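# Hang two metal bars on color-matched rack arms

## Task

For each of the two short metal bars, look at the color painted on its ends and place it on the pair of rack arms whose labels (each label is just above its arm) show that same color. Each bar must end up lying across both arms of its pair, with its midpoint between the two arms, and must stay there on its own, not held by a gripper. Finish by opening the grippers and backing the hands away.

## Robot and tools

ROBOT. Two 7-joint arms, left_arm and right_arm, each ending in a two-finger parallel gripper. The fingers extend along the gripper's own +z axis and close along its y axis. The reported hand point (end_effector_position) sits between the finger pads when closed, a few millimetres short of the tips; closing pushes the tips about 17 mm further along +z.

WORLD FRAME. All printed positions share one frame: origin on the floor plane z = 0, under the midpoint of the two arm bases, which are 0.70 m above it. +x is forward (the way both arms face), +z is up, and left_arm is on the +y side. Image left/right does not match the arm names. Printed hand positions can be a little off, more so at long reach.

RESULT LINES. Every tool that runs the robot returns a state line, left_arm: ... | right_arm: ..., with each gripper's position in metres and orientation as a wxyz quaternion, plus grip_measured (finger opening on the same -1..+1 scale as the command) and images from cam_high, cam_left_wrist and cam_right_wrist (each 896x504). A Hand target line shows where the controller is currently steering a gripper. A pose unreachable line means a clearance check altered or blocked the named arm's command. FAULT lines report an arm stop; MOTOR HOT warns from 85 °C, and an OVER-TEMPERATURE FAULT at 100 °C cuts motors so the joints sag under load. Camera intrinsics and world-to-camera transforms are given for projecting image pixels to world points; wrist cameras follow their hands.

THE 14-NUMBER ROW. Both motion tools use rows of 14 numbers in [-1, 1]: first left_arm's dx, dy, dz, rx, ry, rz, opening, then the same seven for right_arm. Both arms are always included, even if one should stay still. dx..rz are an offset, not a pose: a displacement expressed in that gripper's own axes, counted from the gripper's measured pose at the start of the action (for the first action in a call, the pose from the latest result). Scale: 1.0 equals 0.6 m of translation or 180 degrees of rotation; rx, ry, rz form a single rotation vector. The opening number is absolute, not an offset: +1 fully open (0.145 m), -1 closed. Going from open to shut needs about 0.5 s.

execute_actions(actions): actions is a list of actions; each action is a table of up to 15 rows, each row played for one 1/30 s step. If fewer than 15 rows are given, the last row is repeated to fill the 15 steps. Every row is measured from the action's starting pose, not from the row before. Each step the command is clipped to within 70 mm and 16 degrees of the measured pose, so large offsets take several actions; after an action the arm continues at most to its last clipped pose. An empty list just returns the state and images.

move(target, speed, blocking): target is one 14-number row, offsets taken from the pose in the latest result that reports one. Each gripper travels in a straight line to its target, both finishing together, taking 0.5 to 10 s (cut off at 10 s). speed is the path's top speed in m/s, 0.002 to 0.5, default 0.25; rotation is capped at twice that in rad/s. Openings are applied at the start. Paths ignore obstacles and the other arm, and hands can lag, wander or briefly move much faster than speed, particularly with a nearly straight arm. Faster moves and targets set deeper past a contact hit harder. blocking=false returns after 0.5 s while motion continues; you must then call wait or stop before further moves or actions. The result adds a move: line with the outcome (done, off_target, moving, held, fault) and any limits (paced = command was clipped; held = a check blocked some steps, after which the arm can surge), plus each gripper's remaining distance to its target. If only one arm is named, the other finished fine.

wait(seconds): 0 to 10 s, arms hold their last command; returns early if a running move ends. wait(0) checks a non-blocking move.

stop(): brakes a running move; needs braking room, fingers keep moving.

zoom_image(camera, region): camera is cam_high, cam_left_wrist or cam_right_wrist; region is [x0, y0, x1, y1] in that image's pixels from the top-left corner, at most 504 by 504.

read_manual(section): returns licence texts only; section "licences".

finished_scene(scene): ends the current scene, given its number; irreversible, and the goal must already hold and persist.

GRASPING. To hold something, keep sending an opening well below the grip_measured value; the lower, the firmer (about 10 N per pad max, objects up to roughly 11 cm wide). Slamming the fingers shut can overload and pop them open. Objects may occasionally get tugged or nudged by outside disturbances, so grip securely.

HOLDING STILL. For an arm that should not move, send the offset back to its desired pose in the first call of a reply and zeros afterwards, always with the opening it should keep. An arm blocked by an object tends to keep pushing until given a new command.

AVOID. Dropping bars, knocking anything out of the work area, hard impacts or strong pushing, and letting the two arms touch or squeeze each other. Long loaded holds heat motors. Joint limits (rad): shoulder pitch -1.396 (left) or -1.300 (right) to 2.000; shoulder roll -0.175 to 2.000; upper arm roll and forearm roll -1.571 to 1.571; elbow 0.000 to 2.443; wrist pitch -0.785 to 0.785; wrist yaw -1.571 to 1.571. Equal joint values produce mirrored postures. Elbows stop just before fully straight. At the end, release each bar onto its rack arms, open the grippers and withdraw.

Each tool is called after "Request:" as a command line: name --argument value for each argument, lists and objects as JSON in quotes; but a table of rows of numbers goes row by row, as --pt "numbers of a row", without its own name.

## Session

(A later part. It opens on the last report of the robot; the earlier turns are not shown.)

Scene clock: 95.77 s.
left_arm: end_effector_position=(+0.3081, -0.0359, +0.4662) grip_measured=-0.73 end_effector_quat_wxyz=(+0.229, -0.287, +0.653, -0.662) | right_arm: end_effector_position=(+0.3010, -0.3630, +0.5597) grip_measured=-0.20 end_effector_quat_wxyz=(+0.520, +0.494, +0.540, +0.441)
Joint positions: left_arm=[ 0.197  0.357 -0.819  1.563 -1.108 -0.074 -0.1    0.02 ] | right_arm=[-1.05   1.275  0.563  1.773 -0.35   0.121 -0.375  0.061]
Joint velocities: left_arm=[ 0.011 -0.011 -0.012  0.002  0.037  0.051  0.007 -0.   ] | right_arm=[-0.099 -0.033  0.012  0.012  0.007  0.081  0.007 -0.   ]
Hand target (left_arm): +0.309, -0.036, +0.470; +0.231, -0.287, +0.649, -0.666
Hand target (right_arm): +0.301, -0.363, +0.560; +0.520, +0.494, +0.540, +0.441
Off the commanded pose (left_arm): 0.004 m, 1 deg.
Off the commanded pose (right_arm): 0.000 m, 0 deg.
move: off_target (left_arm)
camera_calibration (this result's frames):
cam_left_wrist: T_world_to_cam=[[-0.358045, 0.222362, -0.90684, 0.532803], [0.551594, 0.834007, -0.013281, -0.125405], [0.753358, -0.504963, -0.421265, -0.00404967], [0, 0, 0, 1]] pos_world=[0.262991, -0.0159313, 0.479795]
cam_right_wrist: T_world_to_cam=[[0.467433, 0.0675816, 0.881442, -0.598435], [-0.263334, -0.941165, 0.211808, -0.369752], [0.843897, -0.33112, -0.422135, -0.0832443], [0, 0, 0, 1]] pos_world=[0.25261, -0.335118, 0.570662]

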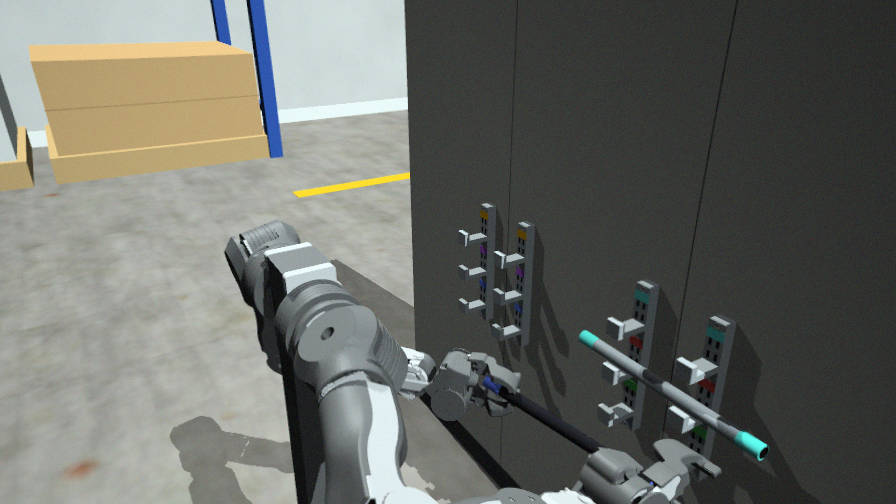

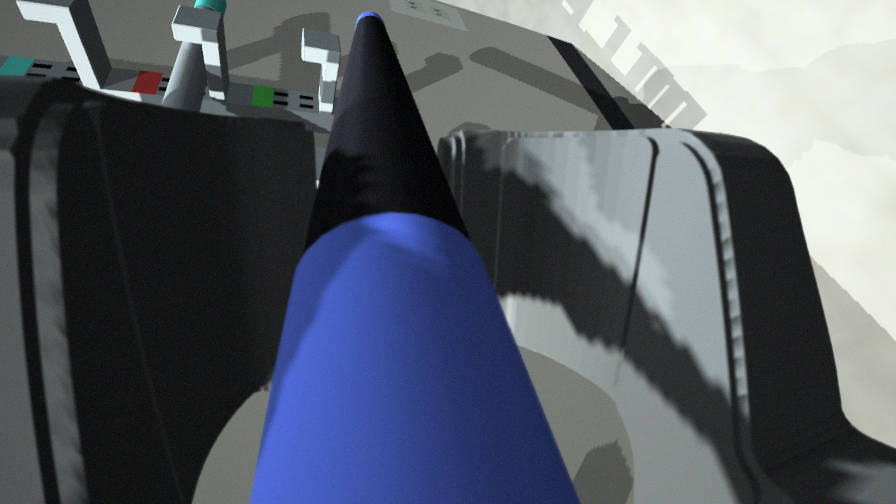

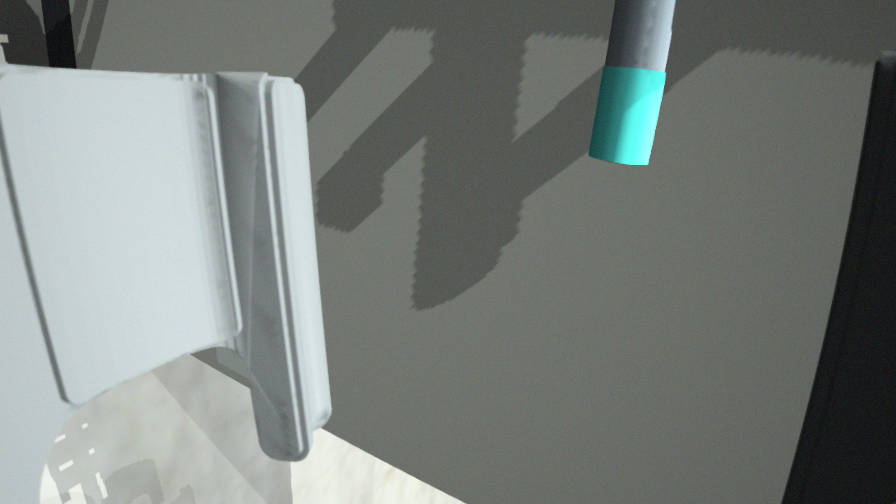

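Request:
move --target '[-0.457,-0.05,-0.41,0,-0.072,0,-1,0,0,0,0,0,0,-0.2]' --speed 0.08

Scene clock: 102.47 s.
left_arm: end_effector_position=(+0.3398, +0.3318, +0.4699) grip_measured=-0.73 end_effector_quat_wxyz=(+0.296, -0.365, +0.632, -0.616) | right_arm: end_effector_position=(+0.3010, -0.3630, +0.5597) grip_measured=-0.20 end_effector_quat_wxyz=(+0.520, +0.494, +0.540, +0.441)
Joint positions: left_arm=[ 0.612  1.122 -1.293  0.801 -0.601 -0.782 -0.92   0.02 ] | right_arm=[-1.05   1.275  0.563  1.773 -0.35   0.121 -0.375  0.061]
Joint velocities: left_arm=[ 0.121 -0.055 -0.1   -0.007 -0.022 -0.051 -0.11   0.   ] | right_arm=[-0.033  0.121  0.002 -0.002 -0.007 -0.007 -0.066 -0.   ]
Hand target (left_arm): +0.341, +0.335, +0.476; +0.304, -0.364, +0.622, -0.622
Hand target (right_arm): +0.301, -0.363, +0.560; +0.520, +0.494, +0.540, +0.441
Off the commanded pose (left_arm): 0.009 m, 2 deg.
Off the commanded pose (right_arm): 0.000 m, 0 deg.
joint sent to its limit (left arm) — the command would take joint 6 (wrist pitch) past its lower limit, so that joint was sent only as far as its limit.
move: off_target (left_arm)
camera_calibration (this result's frames):
cam_left_wrist: T_world_to_cam=[[-0.431521, 0.166219, -0.886657, 0.499845], [0.350862, 0.936415, 0.00478807, -0.423776], [0.831075, -0.309028, -0.462403, 0.0872608], [0, 0, 0, 1]] pos_world=[0.29186, 0.340713, 0.48557]
cam_right_wrist: T_world_to_cam=[[0.467433, 0.0675816, 0.881442, -0.598435], [-0.263334, -0.941165, 0.211808, -0.369752], [0.843897, -0.33112, -0.422135, -0.0832443], [0, 0, 0, 1]] pos_world=[0.25261, -0.335118, 0.570662]

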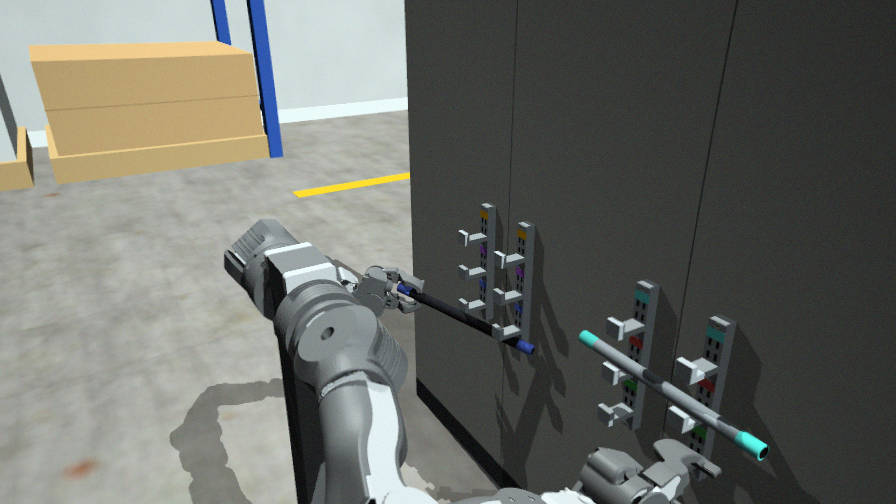

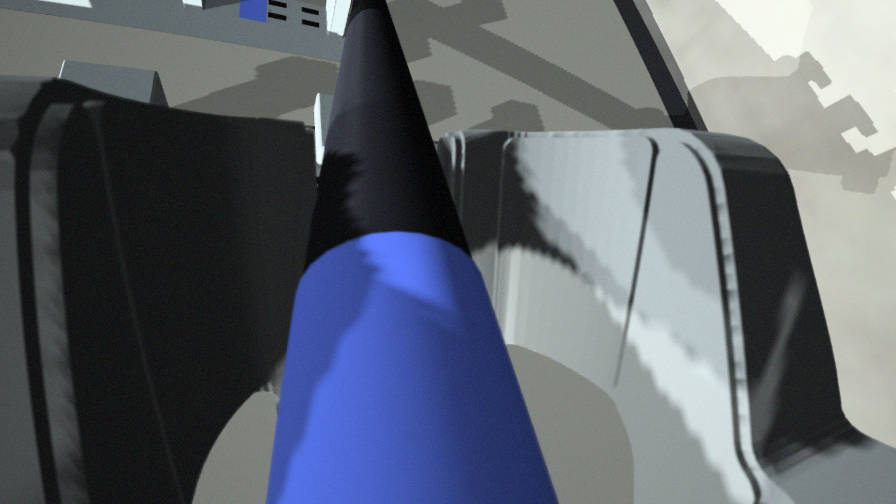

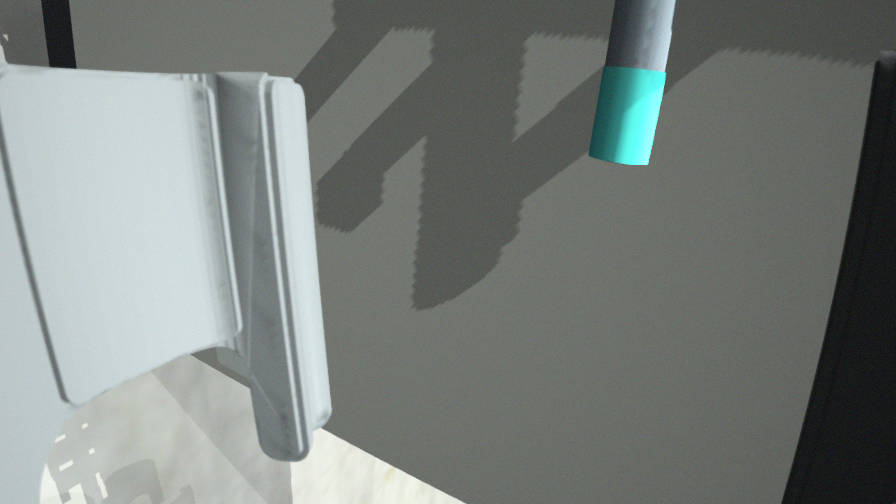

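Request:
execute_actions --actions '[]'

Scene clock: 104.83 s.
left_arm: end_effector_position=(+0.3398, +0.3318, +0.4701) grip_measured=-0.73 end_effector_quat_wxyz=(+0.296, -0.365, +0.632, -0.616) | right_arm: end_effector_position=(+0.3010, -0.3630, +0.5597) grip_measured=-0.20 end_effector_quat_wxyz=(+0.520, +0.494, +0.540, +0.441)
Joint positions: left_arm=[ 0.612  1.122 -1.293  0.801 -0.601 -0.782 -0.922  0.02 ] | right_arm=[-1.05   1.275  0.563  1.773 -0.35   0.121 -0.375  0.061]
Joint velocities: left_arm=[ 0.033  0.033  0.007  0.007 -0.022 -0.037 -0.037  0.   ] | right_arm=[ 0.055  0.011  0.032 -0.007  0.007  0.022  0.037  0.   ]
Hand target (left_arm): +0.341, +0.335, +0.476; +0.304, -0.364, +0.623, -0.622
Hand target (right_arm): +0.301, -0.363, +0.560; +0.520, +0.494, +0.540, +0.441
Off the commanded pose (left_arm): 0.009 m, 2 deg.
Off the commanded pose (right_arm): 0.000 m, 0 deg.
camera_calibration (this result's frames):
cam_left_wrist: T_world_to_cam=[[-0.430508, 0.16502, -0.887373, 0.500484], [0.350543, 0.936538, 0.0040979, -0.42342], [0.831735, -0.309298, -0.461033, 0.0865665], [0, 0, 0, 1]] pos_world=[0.291888, 0.340734, 0.485761]
cam_right_wrist: T_world_to_cam=[[0.467433, 0.0675816, 0.881442, -0.598435], [-0.263334, -0.941165, 0.211808, -0.369752], [0.843897, -0.33112, -0.422135, -0.0832443], [0, 0, 0, 1]] pos_world=[0.25261, -0.335118, 0.570662]

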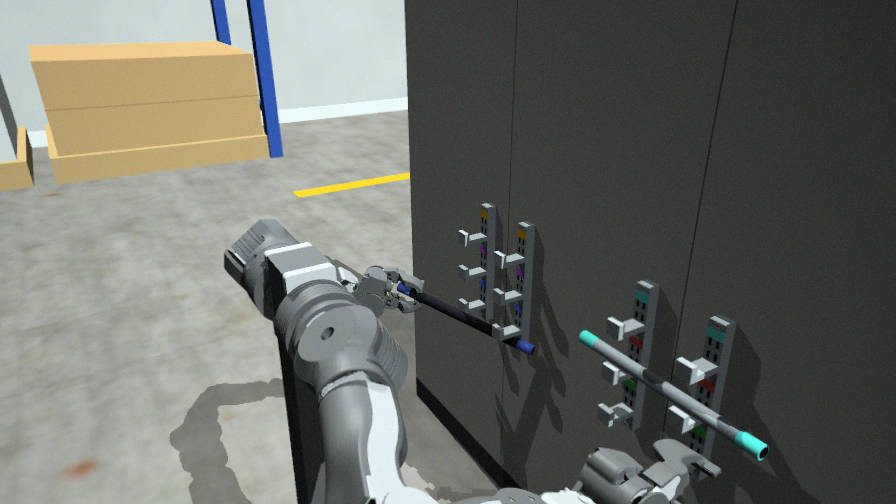

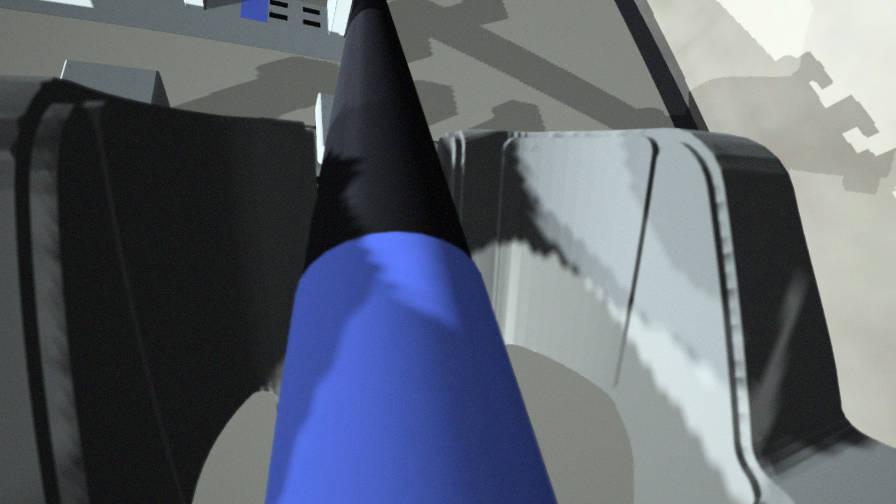

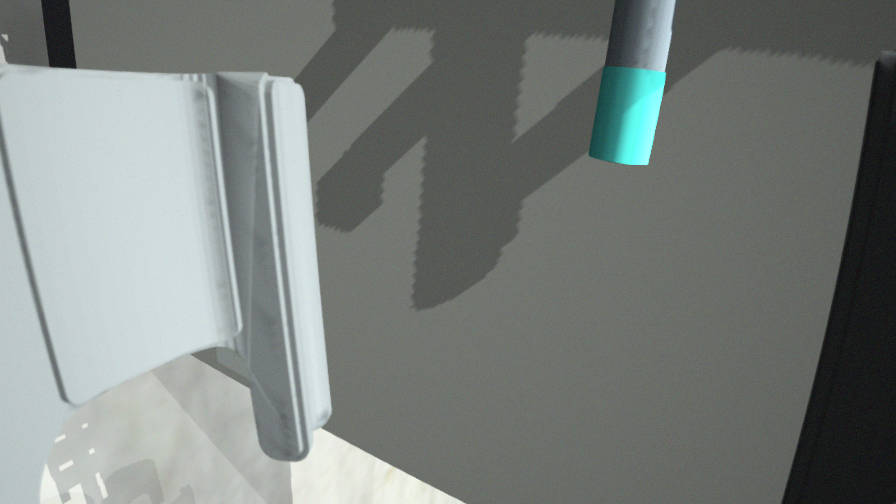

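Request:
zoom_image --camera "cam_high" --region '[380,200,580,380]'

Region (380, 200, 580, 380) of cam_high's 896x504 image, scaled by 2.520, with more detail than that image has; it fills the top 454 rows of this view, and the rest is white.

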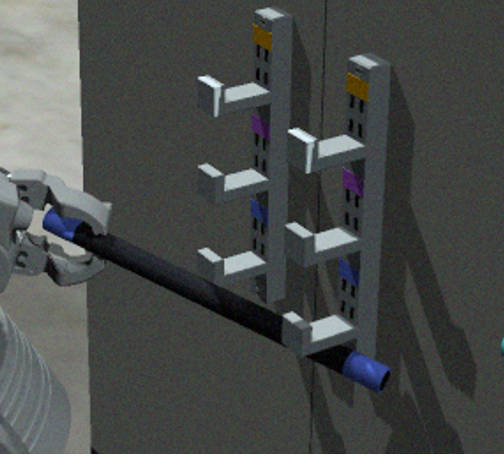

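Request:
move --target '[0.08,0,-0.128,0,0,0,-1, 0.067,-0.025,0,-0.02,0,0.02,-0.22]' --speed 0.08

Scene clock: 107.83 s.
left_arm: end_effector_position=(+0.2475, +0.3349, +0.4734) grip_measured=-0.73 end_effector_quat_wxyz=(+0.291, -0.370, +0.637, -0.611) | right_arm: end_effector_position=(+0.3000, -0.3268, +0.5389) grip_measured=-0.22 end_effector_quat_wxyz=(+0.520, +0.497, +0.511, +0.471)
Joint positions: left_arm=[ 0.26   1.432 -1.295  1.184 -0.593 -0.576 -1.168  0.02 ] | right_arm=[-0.743  1.254  0.145  1.829 -0.359  0.261 -0.499  0.059]
Joint velocities: left_arm=[ 0.011  0.055  0.012  0.002 -0.007  0.007 -0.037 -0.   ] | right_arm=[-0.033 -0.011 -0.012  0.002  0.007 -0.051  0.037  0.   ]
Hand target (left_arm): +0.249, +0.336, +0.478; +0.297, -0.368, +0.630, -0.616
Hand target (right_arm): +0.300, -0.327, +0.540; +0.522, +0.495, +0.510, +0.472
Off the commanded pose (left_arm): 0.006 m, 1 deg.
Off the commanded pose (right_arm): 0.002 m, 0 deg.
move: off_target (left_arm)
camera_calibration (this result's frames):
cam_left_wrist: T_world_to_cam=[[-0.448064, 0.170675, -0.877558, 0.460998], [0.351514, 0.936179, 0.00259966, -0.393354], [0.821995, -0.307309, -0.479463, 0.176248], [0, 0, 0, 1]] pos_world=[0.199951, 0.343731, 0.49008]
cam_right_wrist: T_world_to_cam=[[0.416459, 0.0140081, 0.909047, -0.599166], [-0.272677, -0.951925, 0.13959, -0.293312], [0.8673, -0.30601, -0.392618, -0.0939133], [0, 0, 0, 1]] pos_world=[0.250999, -0.299556, 0.548741]

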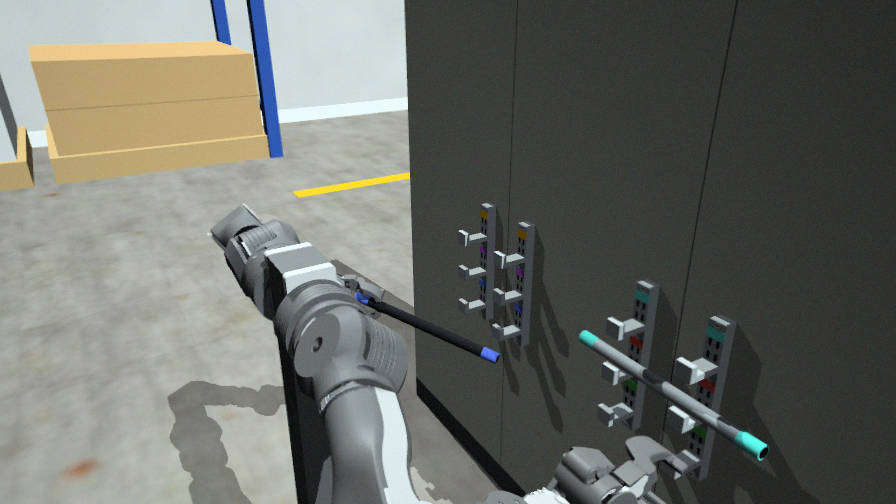

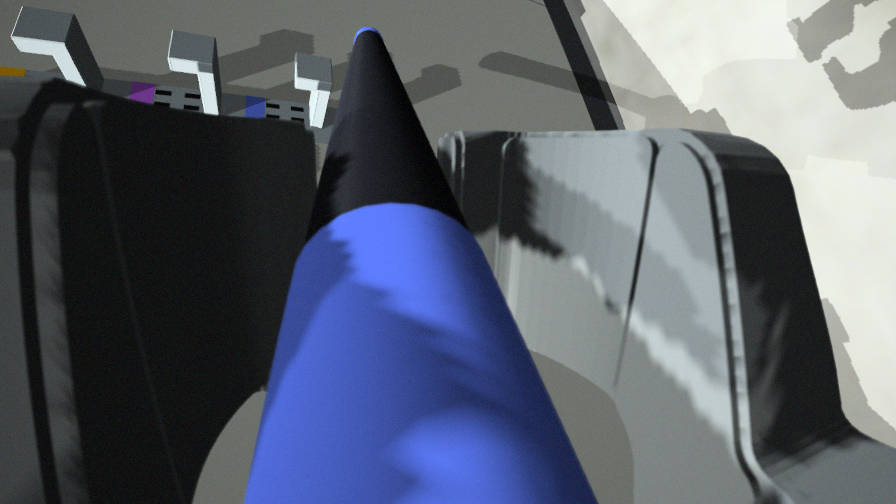

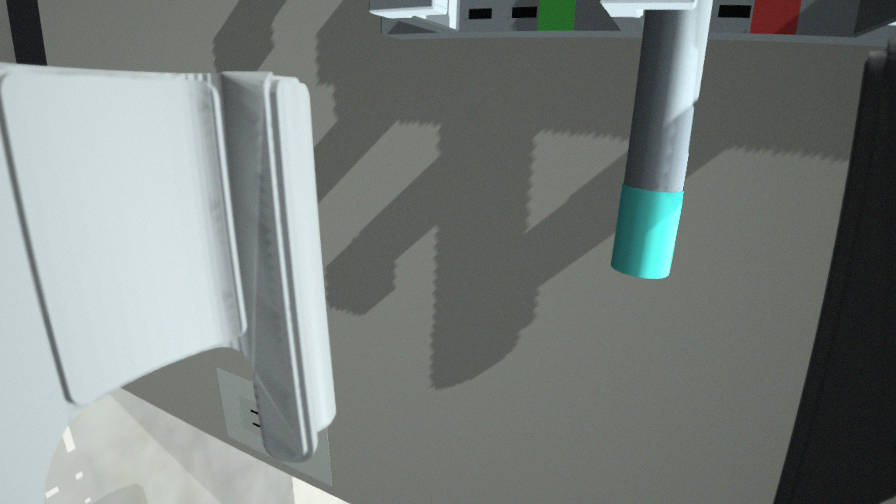

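Request:
move --target '[0,-0.005,0,0.04,0,-0.021,-1, 0,0.01,0,0,0.0,0,-0.22]' --speed 0.05

Request:
move --target '[-0.088,0,0.142,0,0,0,-1, 0,0,0.1,0,0,0,-0.22]' --speed 0.04

Scene clock: 111.87 s.
left_arm: end_effector_position=(+0.2471, +0.3342, +0.4731) grip_measured=-0.74 end_effector_quat_wxyz=(+0.289, -0.373, +0.593, -0.652) | right_arm: end_effector_position=(+0.2995, -0.3263, +0.5438) grip_measured=-0.22 end_effector_quat_wxyz=(+0.519, +0.497, +0.511, +0.472)
Joint positions: left_arm=[ 0.241  1.362 -1.292  1.11  -0.603 -0.628 -1.288  0.02 ] | right_arm=[-0.784  1.255  0.198  1.847 -0.355  0.261 -0.485  0.059]
Joint velocities: left_arm=[ 0.011 -0.011  0.007 -0.007  0.051  0.066  0.007 -0.   ] | right_arm=[ 0.011  0.011  0.012  0.007  0.022 -0.022 -0.007 -0.   ]
Hand target (left_arm): +0.248, +0.335, +0.476; +0.293, -0.372, +0.585, -0.659
Hand target (right_arm): +0.300, -0.326, +0.545; +0.520, +0.497, +0.511, +0.471
Off the commanded pose (left_arm): 0.004 m, 1 deg.
Off the commanded pose (right_arm): 0.001 m, 0 deg.
move: off_target (left_arm)
camera_calibration (this result's frames):
cam_left_wrist: T_world_to_cam=[[-0.403702, 0.0697981, -0.912224, 0.499719], [0.34464, 0.935237, -0.0809605, -0.351006], [0.847495, -0.347073, -0.401612, 0.146404], [0, 0, 0, 1]] pos_world=[0.198632, 0.344207, 0.486236]
cam_right_wrist: T_world_to_cam=[[0.415738, 0.0121302, 0.909404, -0.603951], [-0.272417, -0.952342, 0.137239, -0.292614], [0.867728, -0.304792, -0.39262, -0.0911963], [0, 0, 0, 1]] pos_world=[0.250506, -0.299138, 0.553588]

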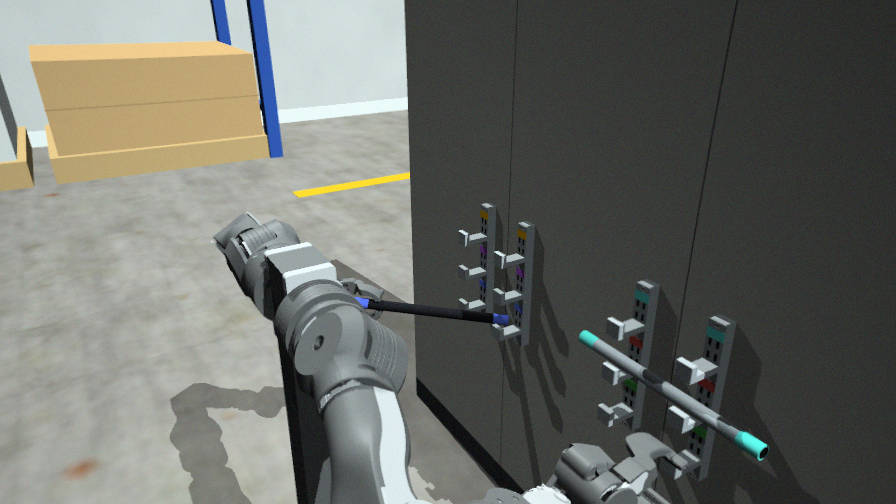

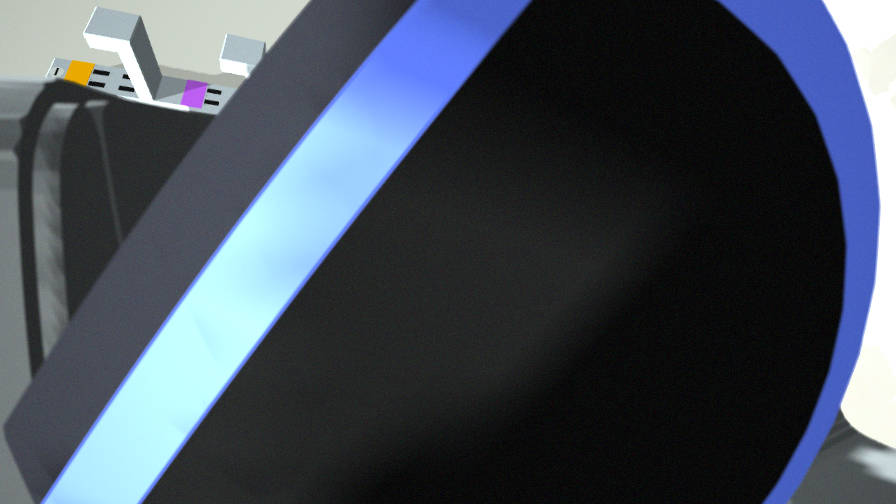

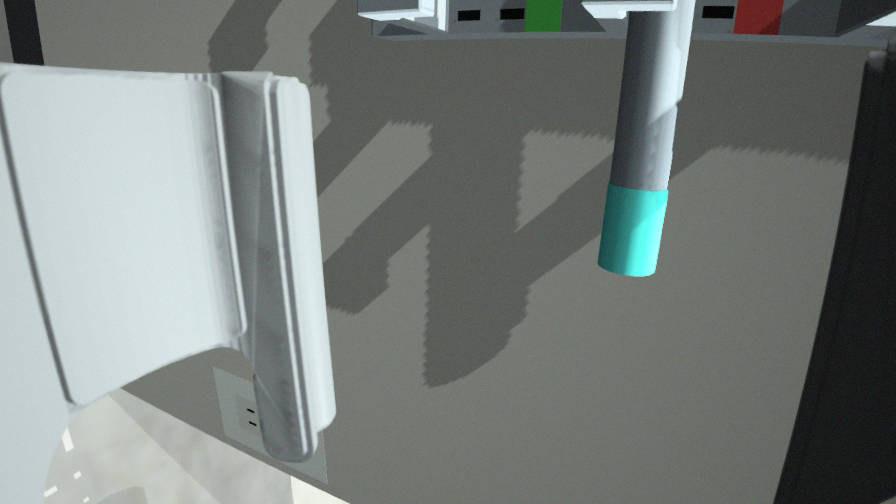

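Scene clock: 114.60 s.
left_arm: end_effector_position=(+0.3124, +0.3565, +0.4754) grip_measured=-0.73 end_effector_quat_wxyz=(+0.311, -0.360, +0.610, -0.633) | right_arm: end_effector_position=(+0.3583, -0.3308, +0.5442) grip_measured=-0.22 end_effector_quat_wxyz=(+0.523, +0.497, +0.507, +0.472)
Joint positions: left_arm=[ 0.675  1.172 -1.584  0.748 -0.565 -0.782 -1.212  0.02 ] | right_arm=[-0.073  1.188 -0.305  1.625 -0.416  0.222 -0.319  0.059]
Joint velocities: left_arm=[-0.011 -0.011 -0.012  0.007 -0.066  0.066  0.007  0.   ] | right_arm=[ 0.055 -0.011  0.017  0.002 -0.037 -0.007  0.022  0.   ]
Hand target (left_arm): +0.342, +0.327, +0.473; +0.295, -0.366, +0.595, -0.651
Hand target (right_arm): +0.358, -0.330, +0.543; +0.521, +0.498, +0.509, +0.471
Off the commanded pose (left_arm): 0.044 m, 4 deg.
Off the commanded pose (right_arm): 0.003 m, 1 deg.
joint sent to its limit (left arm) — the command would take joint 6 (wrist pitch) past its lower limit, so that joint was sent only as far as its limit.
move: off_target (left_arm)
camera_calibration (this result's frames):
cam_left_wrist: T_world_to_cam=[[-0.388138, 0.127552, -0.912732, 0.501466], [0.334337, 0.942395, -0.0104789, -0.427091], [0.858818, -0.309227, -0.408425, 0.0859715], [0, 0, 0, 1]] pos_world=[0.263597, 0.36511, 0.488342]
cam_right_wrist: T_world_to_cam=[[0.409099, 0.00962824, 0.912439, -0.628839], [-0.280268, -0.950284, 0.135688, -0.276571], [0.868383, -0.311237, -0.386061, -0.149273], [0, 0, 0, 1]] pos_world=[0.309369, -0.303226, 0.553676]

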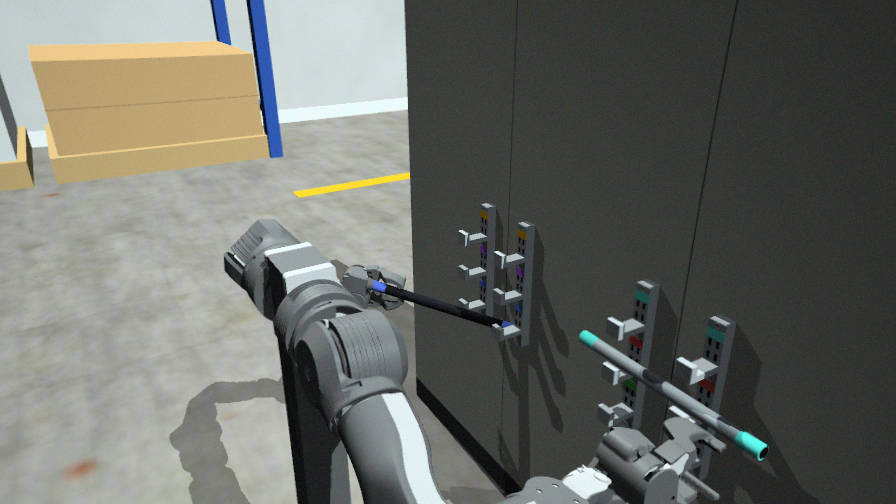

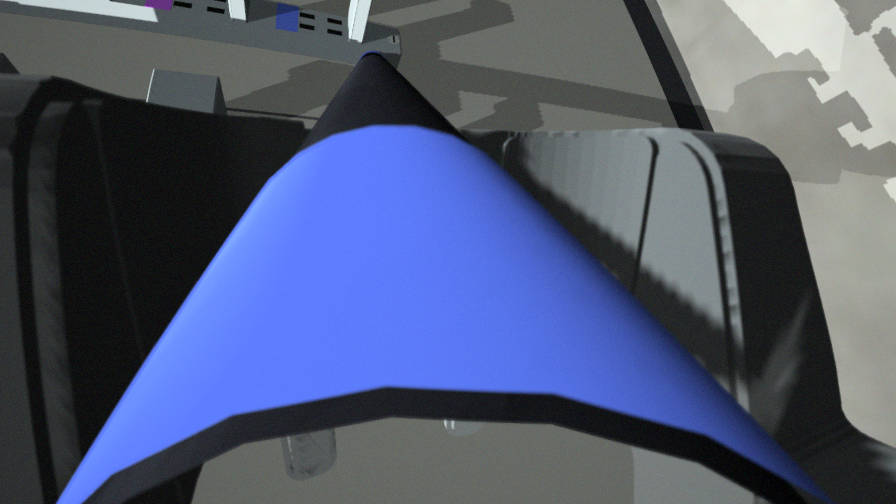

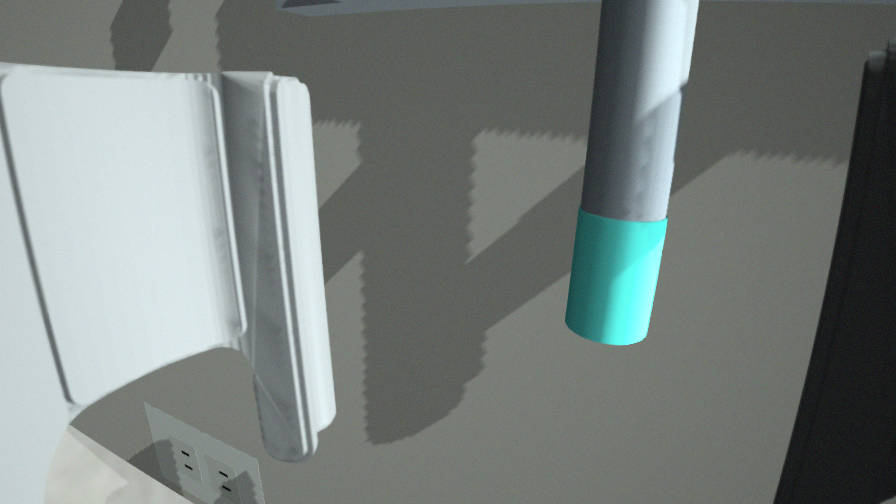

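Request:
move --target '[0,-0.045,0,0,0,0,-1, 0.01,0,0.128,0,0,0,-0.22]' --speed 0.05

Request:
move --target '[0.12,0,-0.12,0,0,0,-1, 0,0,0,0,0,0,-0.22]' --speed 0.06

Scene clock: 117.73 s.
left_arm: end_effector_position=(+0.3099, +0.3579, +0.4931) grip_measured=-0.72 end_effector_quat_wxyz=(+0.305, -0.362, +0.628, -0.617) | right_arm: end_effector_position=(+0.4342, -0.3303, +0.5437) grip_measured=-0.22 end_effector_quat_wxyz=(+0.526, +0.498, +0.502, +0.473)
Joint positions: left_arm=[ 0.732  1.283 -1.584  0.889 -0.543 -0.776 -1.091  0.021] | right_arm=[ 0.461  0.93  -0.554  1.246 -0.582  0.1   -0.167  0.059]
Joint velocities: left_arm=[-0.055  0.033  0.017  0.002 -0.007  0.022  0.007  0.   ] | right_arm=[ 0.011  0.033 -0.017 -0.007  0.022  0.007 -0.007 -0.   ]
Hand target (left_arm): +0.313, +0.359, +0.502; +0.313, -0.361, +0.610, -0.632
Hand target (right_arm): +0.434, -0.330, +0.543; +0.524, +0.498, +0.505, +0.472
Off the commanded pose (left_arm): 0.010 m, 3 deg.
Off the commanded pose (right_arm): 0.003 m, 1 deg.
joint sent to its limit (left arm) — the command would take joint 6 (wrist pitch) past its lower limit, so that joint was sent only as far as its limit.
move: off_target (left_arm)
camera_calibration (this result's frames):
cam_left_wrist: T_world_to_cam=[[-0.416694, 0.162955, -0.894322, 0.503588], [0.342698, 0.939375, 0.0114895, -0.43969], [0.841976, -0.301695, -0.447276, 0.117445], [0, 0, 0, 1]] pos_world=[0.261638, 0.366405, 0.507952]
cam_right_wrist: T_world_to_cam=[[0.40084, 0.00305916, 0.916143, -0.660015], [-0.288443, -0.948717, 0.129371, -0.247229], [0.869556, -0.316112, -0.379401, -0.221037], [0, 0, 0, 1]] pos_world=[0.385453, -0.302404, 0.552791]

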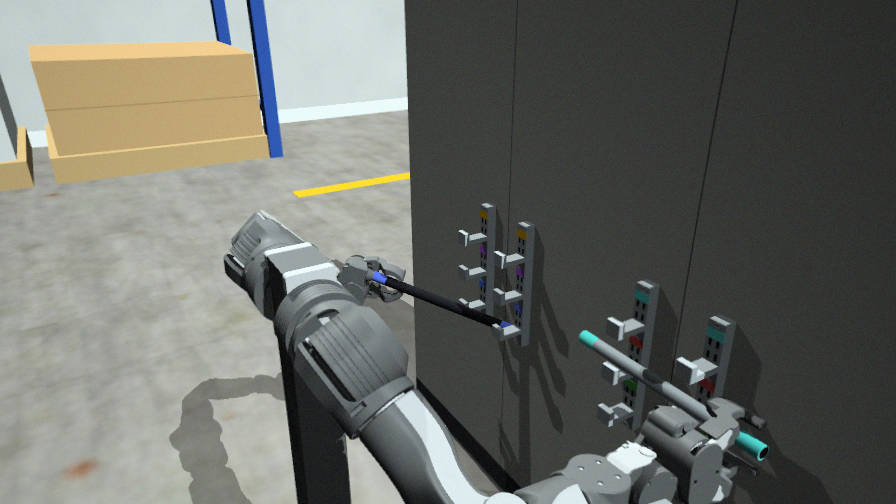

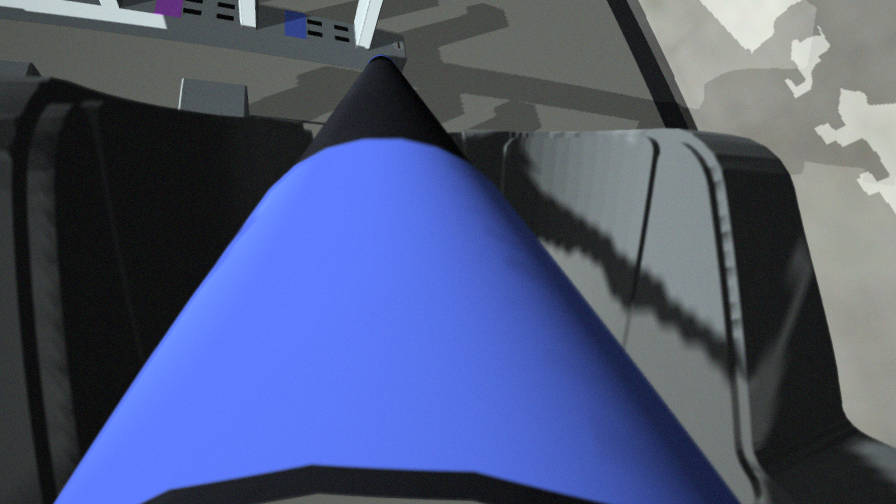

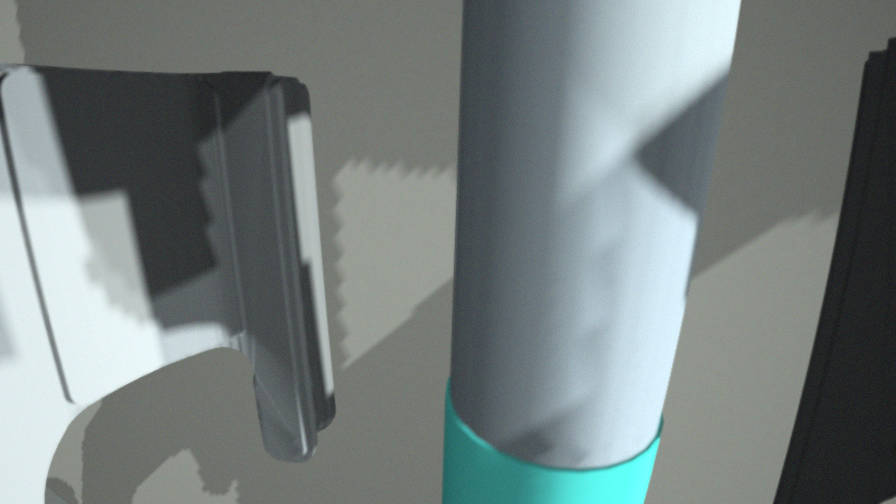

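Scene clock: 119.67 s.
left_arm: end_effector_position=(+0.2093, +0.3375, +0.4973) grip_measured=-0.73 end_effector_quat_wxyz=(+0.300, -0.367, +0.632, -0.613) | right_arm: end_effector_position=(+0.4342, -0.3303, +0.5437) grip_measured=-0.22 end_effector_quat_wxyz=(+0.526, +0.498, +0.502, +0.473)
Joint positions: left_arm=[ 0.382  1.599 -1.585  1.348 -0.584 -0.48  -1.329  0.021] | right_arm=[ 0.461  0.93  -0.554  1.246 -0.582  0.1   -0.167  0.059]
Joint velocities: left_arm=[ 0.055 -0.077  0.012 -0.012  0.007  0.051 -0.007 -0.   ] | right_arm=[ 0.011  0.033  0.002  0.022 -0.022  0.022 -0.051  0.   ]
Hand target (left_arm): +0.210, +0.339, +0.501; +0.305, -0.365, +0.627, -0.617
Hand target (right_arm): +0.434, -0.330, +0.544; +0.526, +0.498, +0.502, +0.473
Off the commanded pose (left_arm): 0.004 m, 1 deg.
Off the commanded pose (right_arm): 0.000 m, 0 deg.
move: off_target (left_arm)
camera_calibration (this result's frames):
cam_left_wrist: T_world_to_cam=[[-0.430814, 0.167011, -0.886852, 0.466579], [0.343106, 0.939241, 0.0102033, -0.385517], [0.834672, -0.299889, -0.461941, 0.20608], [0, 0, 0, 1]] pos_world=[0.161273, 0.345971, 0.512916]
cam_right_wrist: T_world_to_cam=[[0.40084, 0.00305916, 0.916143, -0.660015], [-0.288443, -0.948717, 0.129371, -0.247229], [0.869556, -0.316112, -0.379401, -0.221037], [0, 0, 0, 1]] pos_world=[0.385453, -0.302404, 0.552791]

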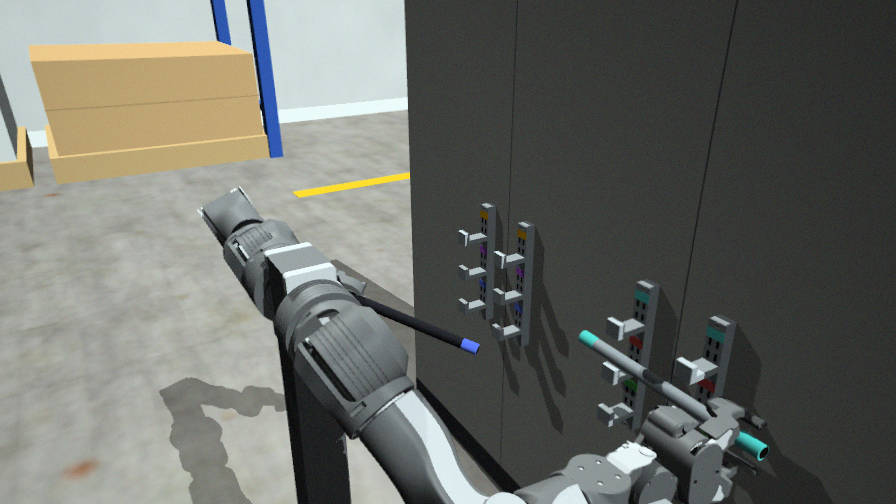

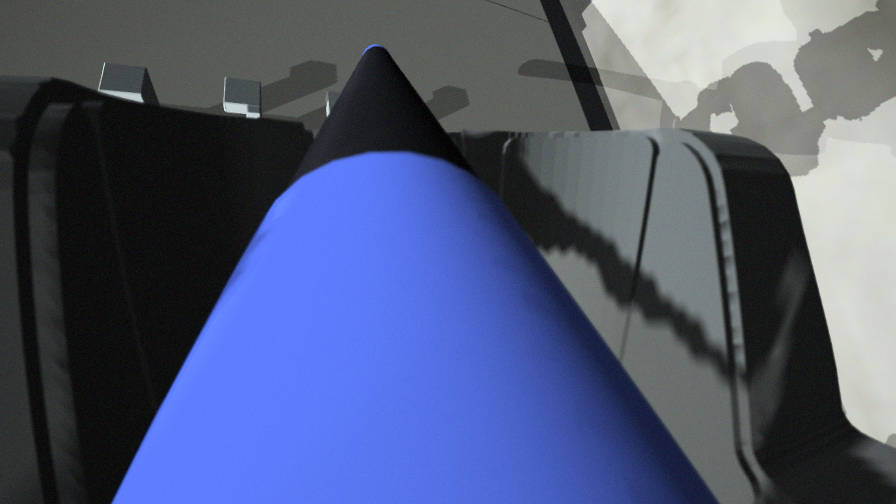

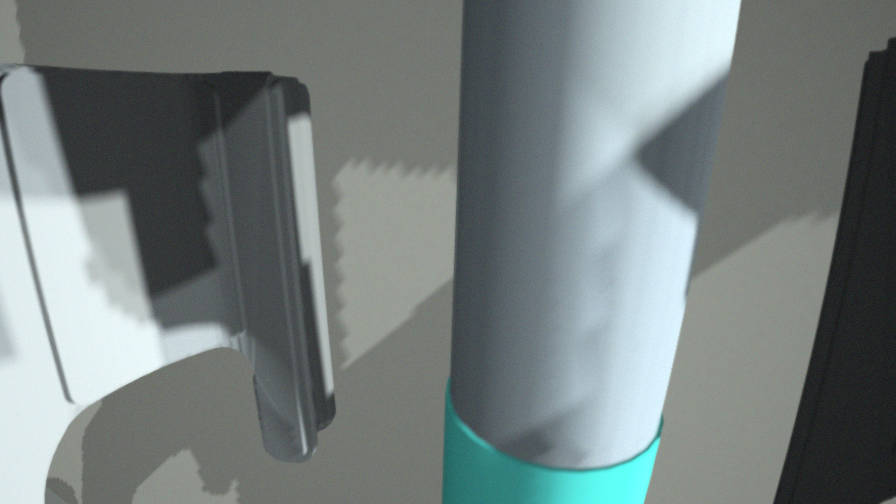

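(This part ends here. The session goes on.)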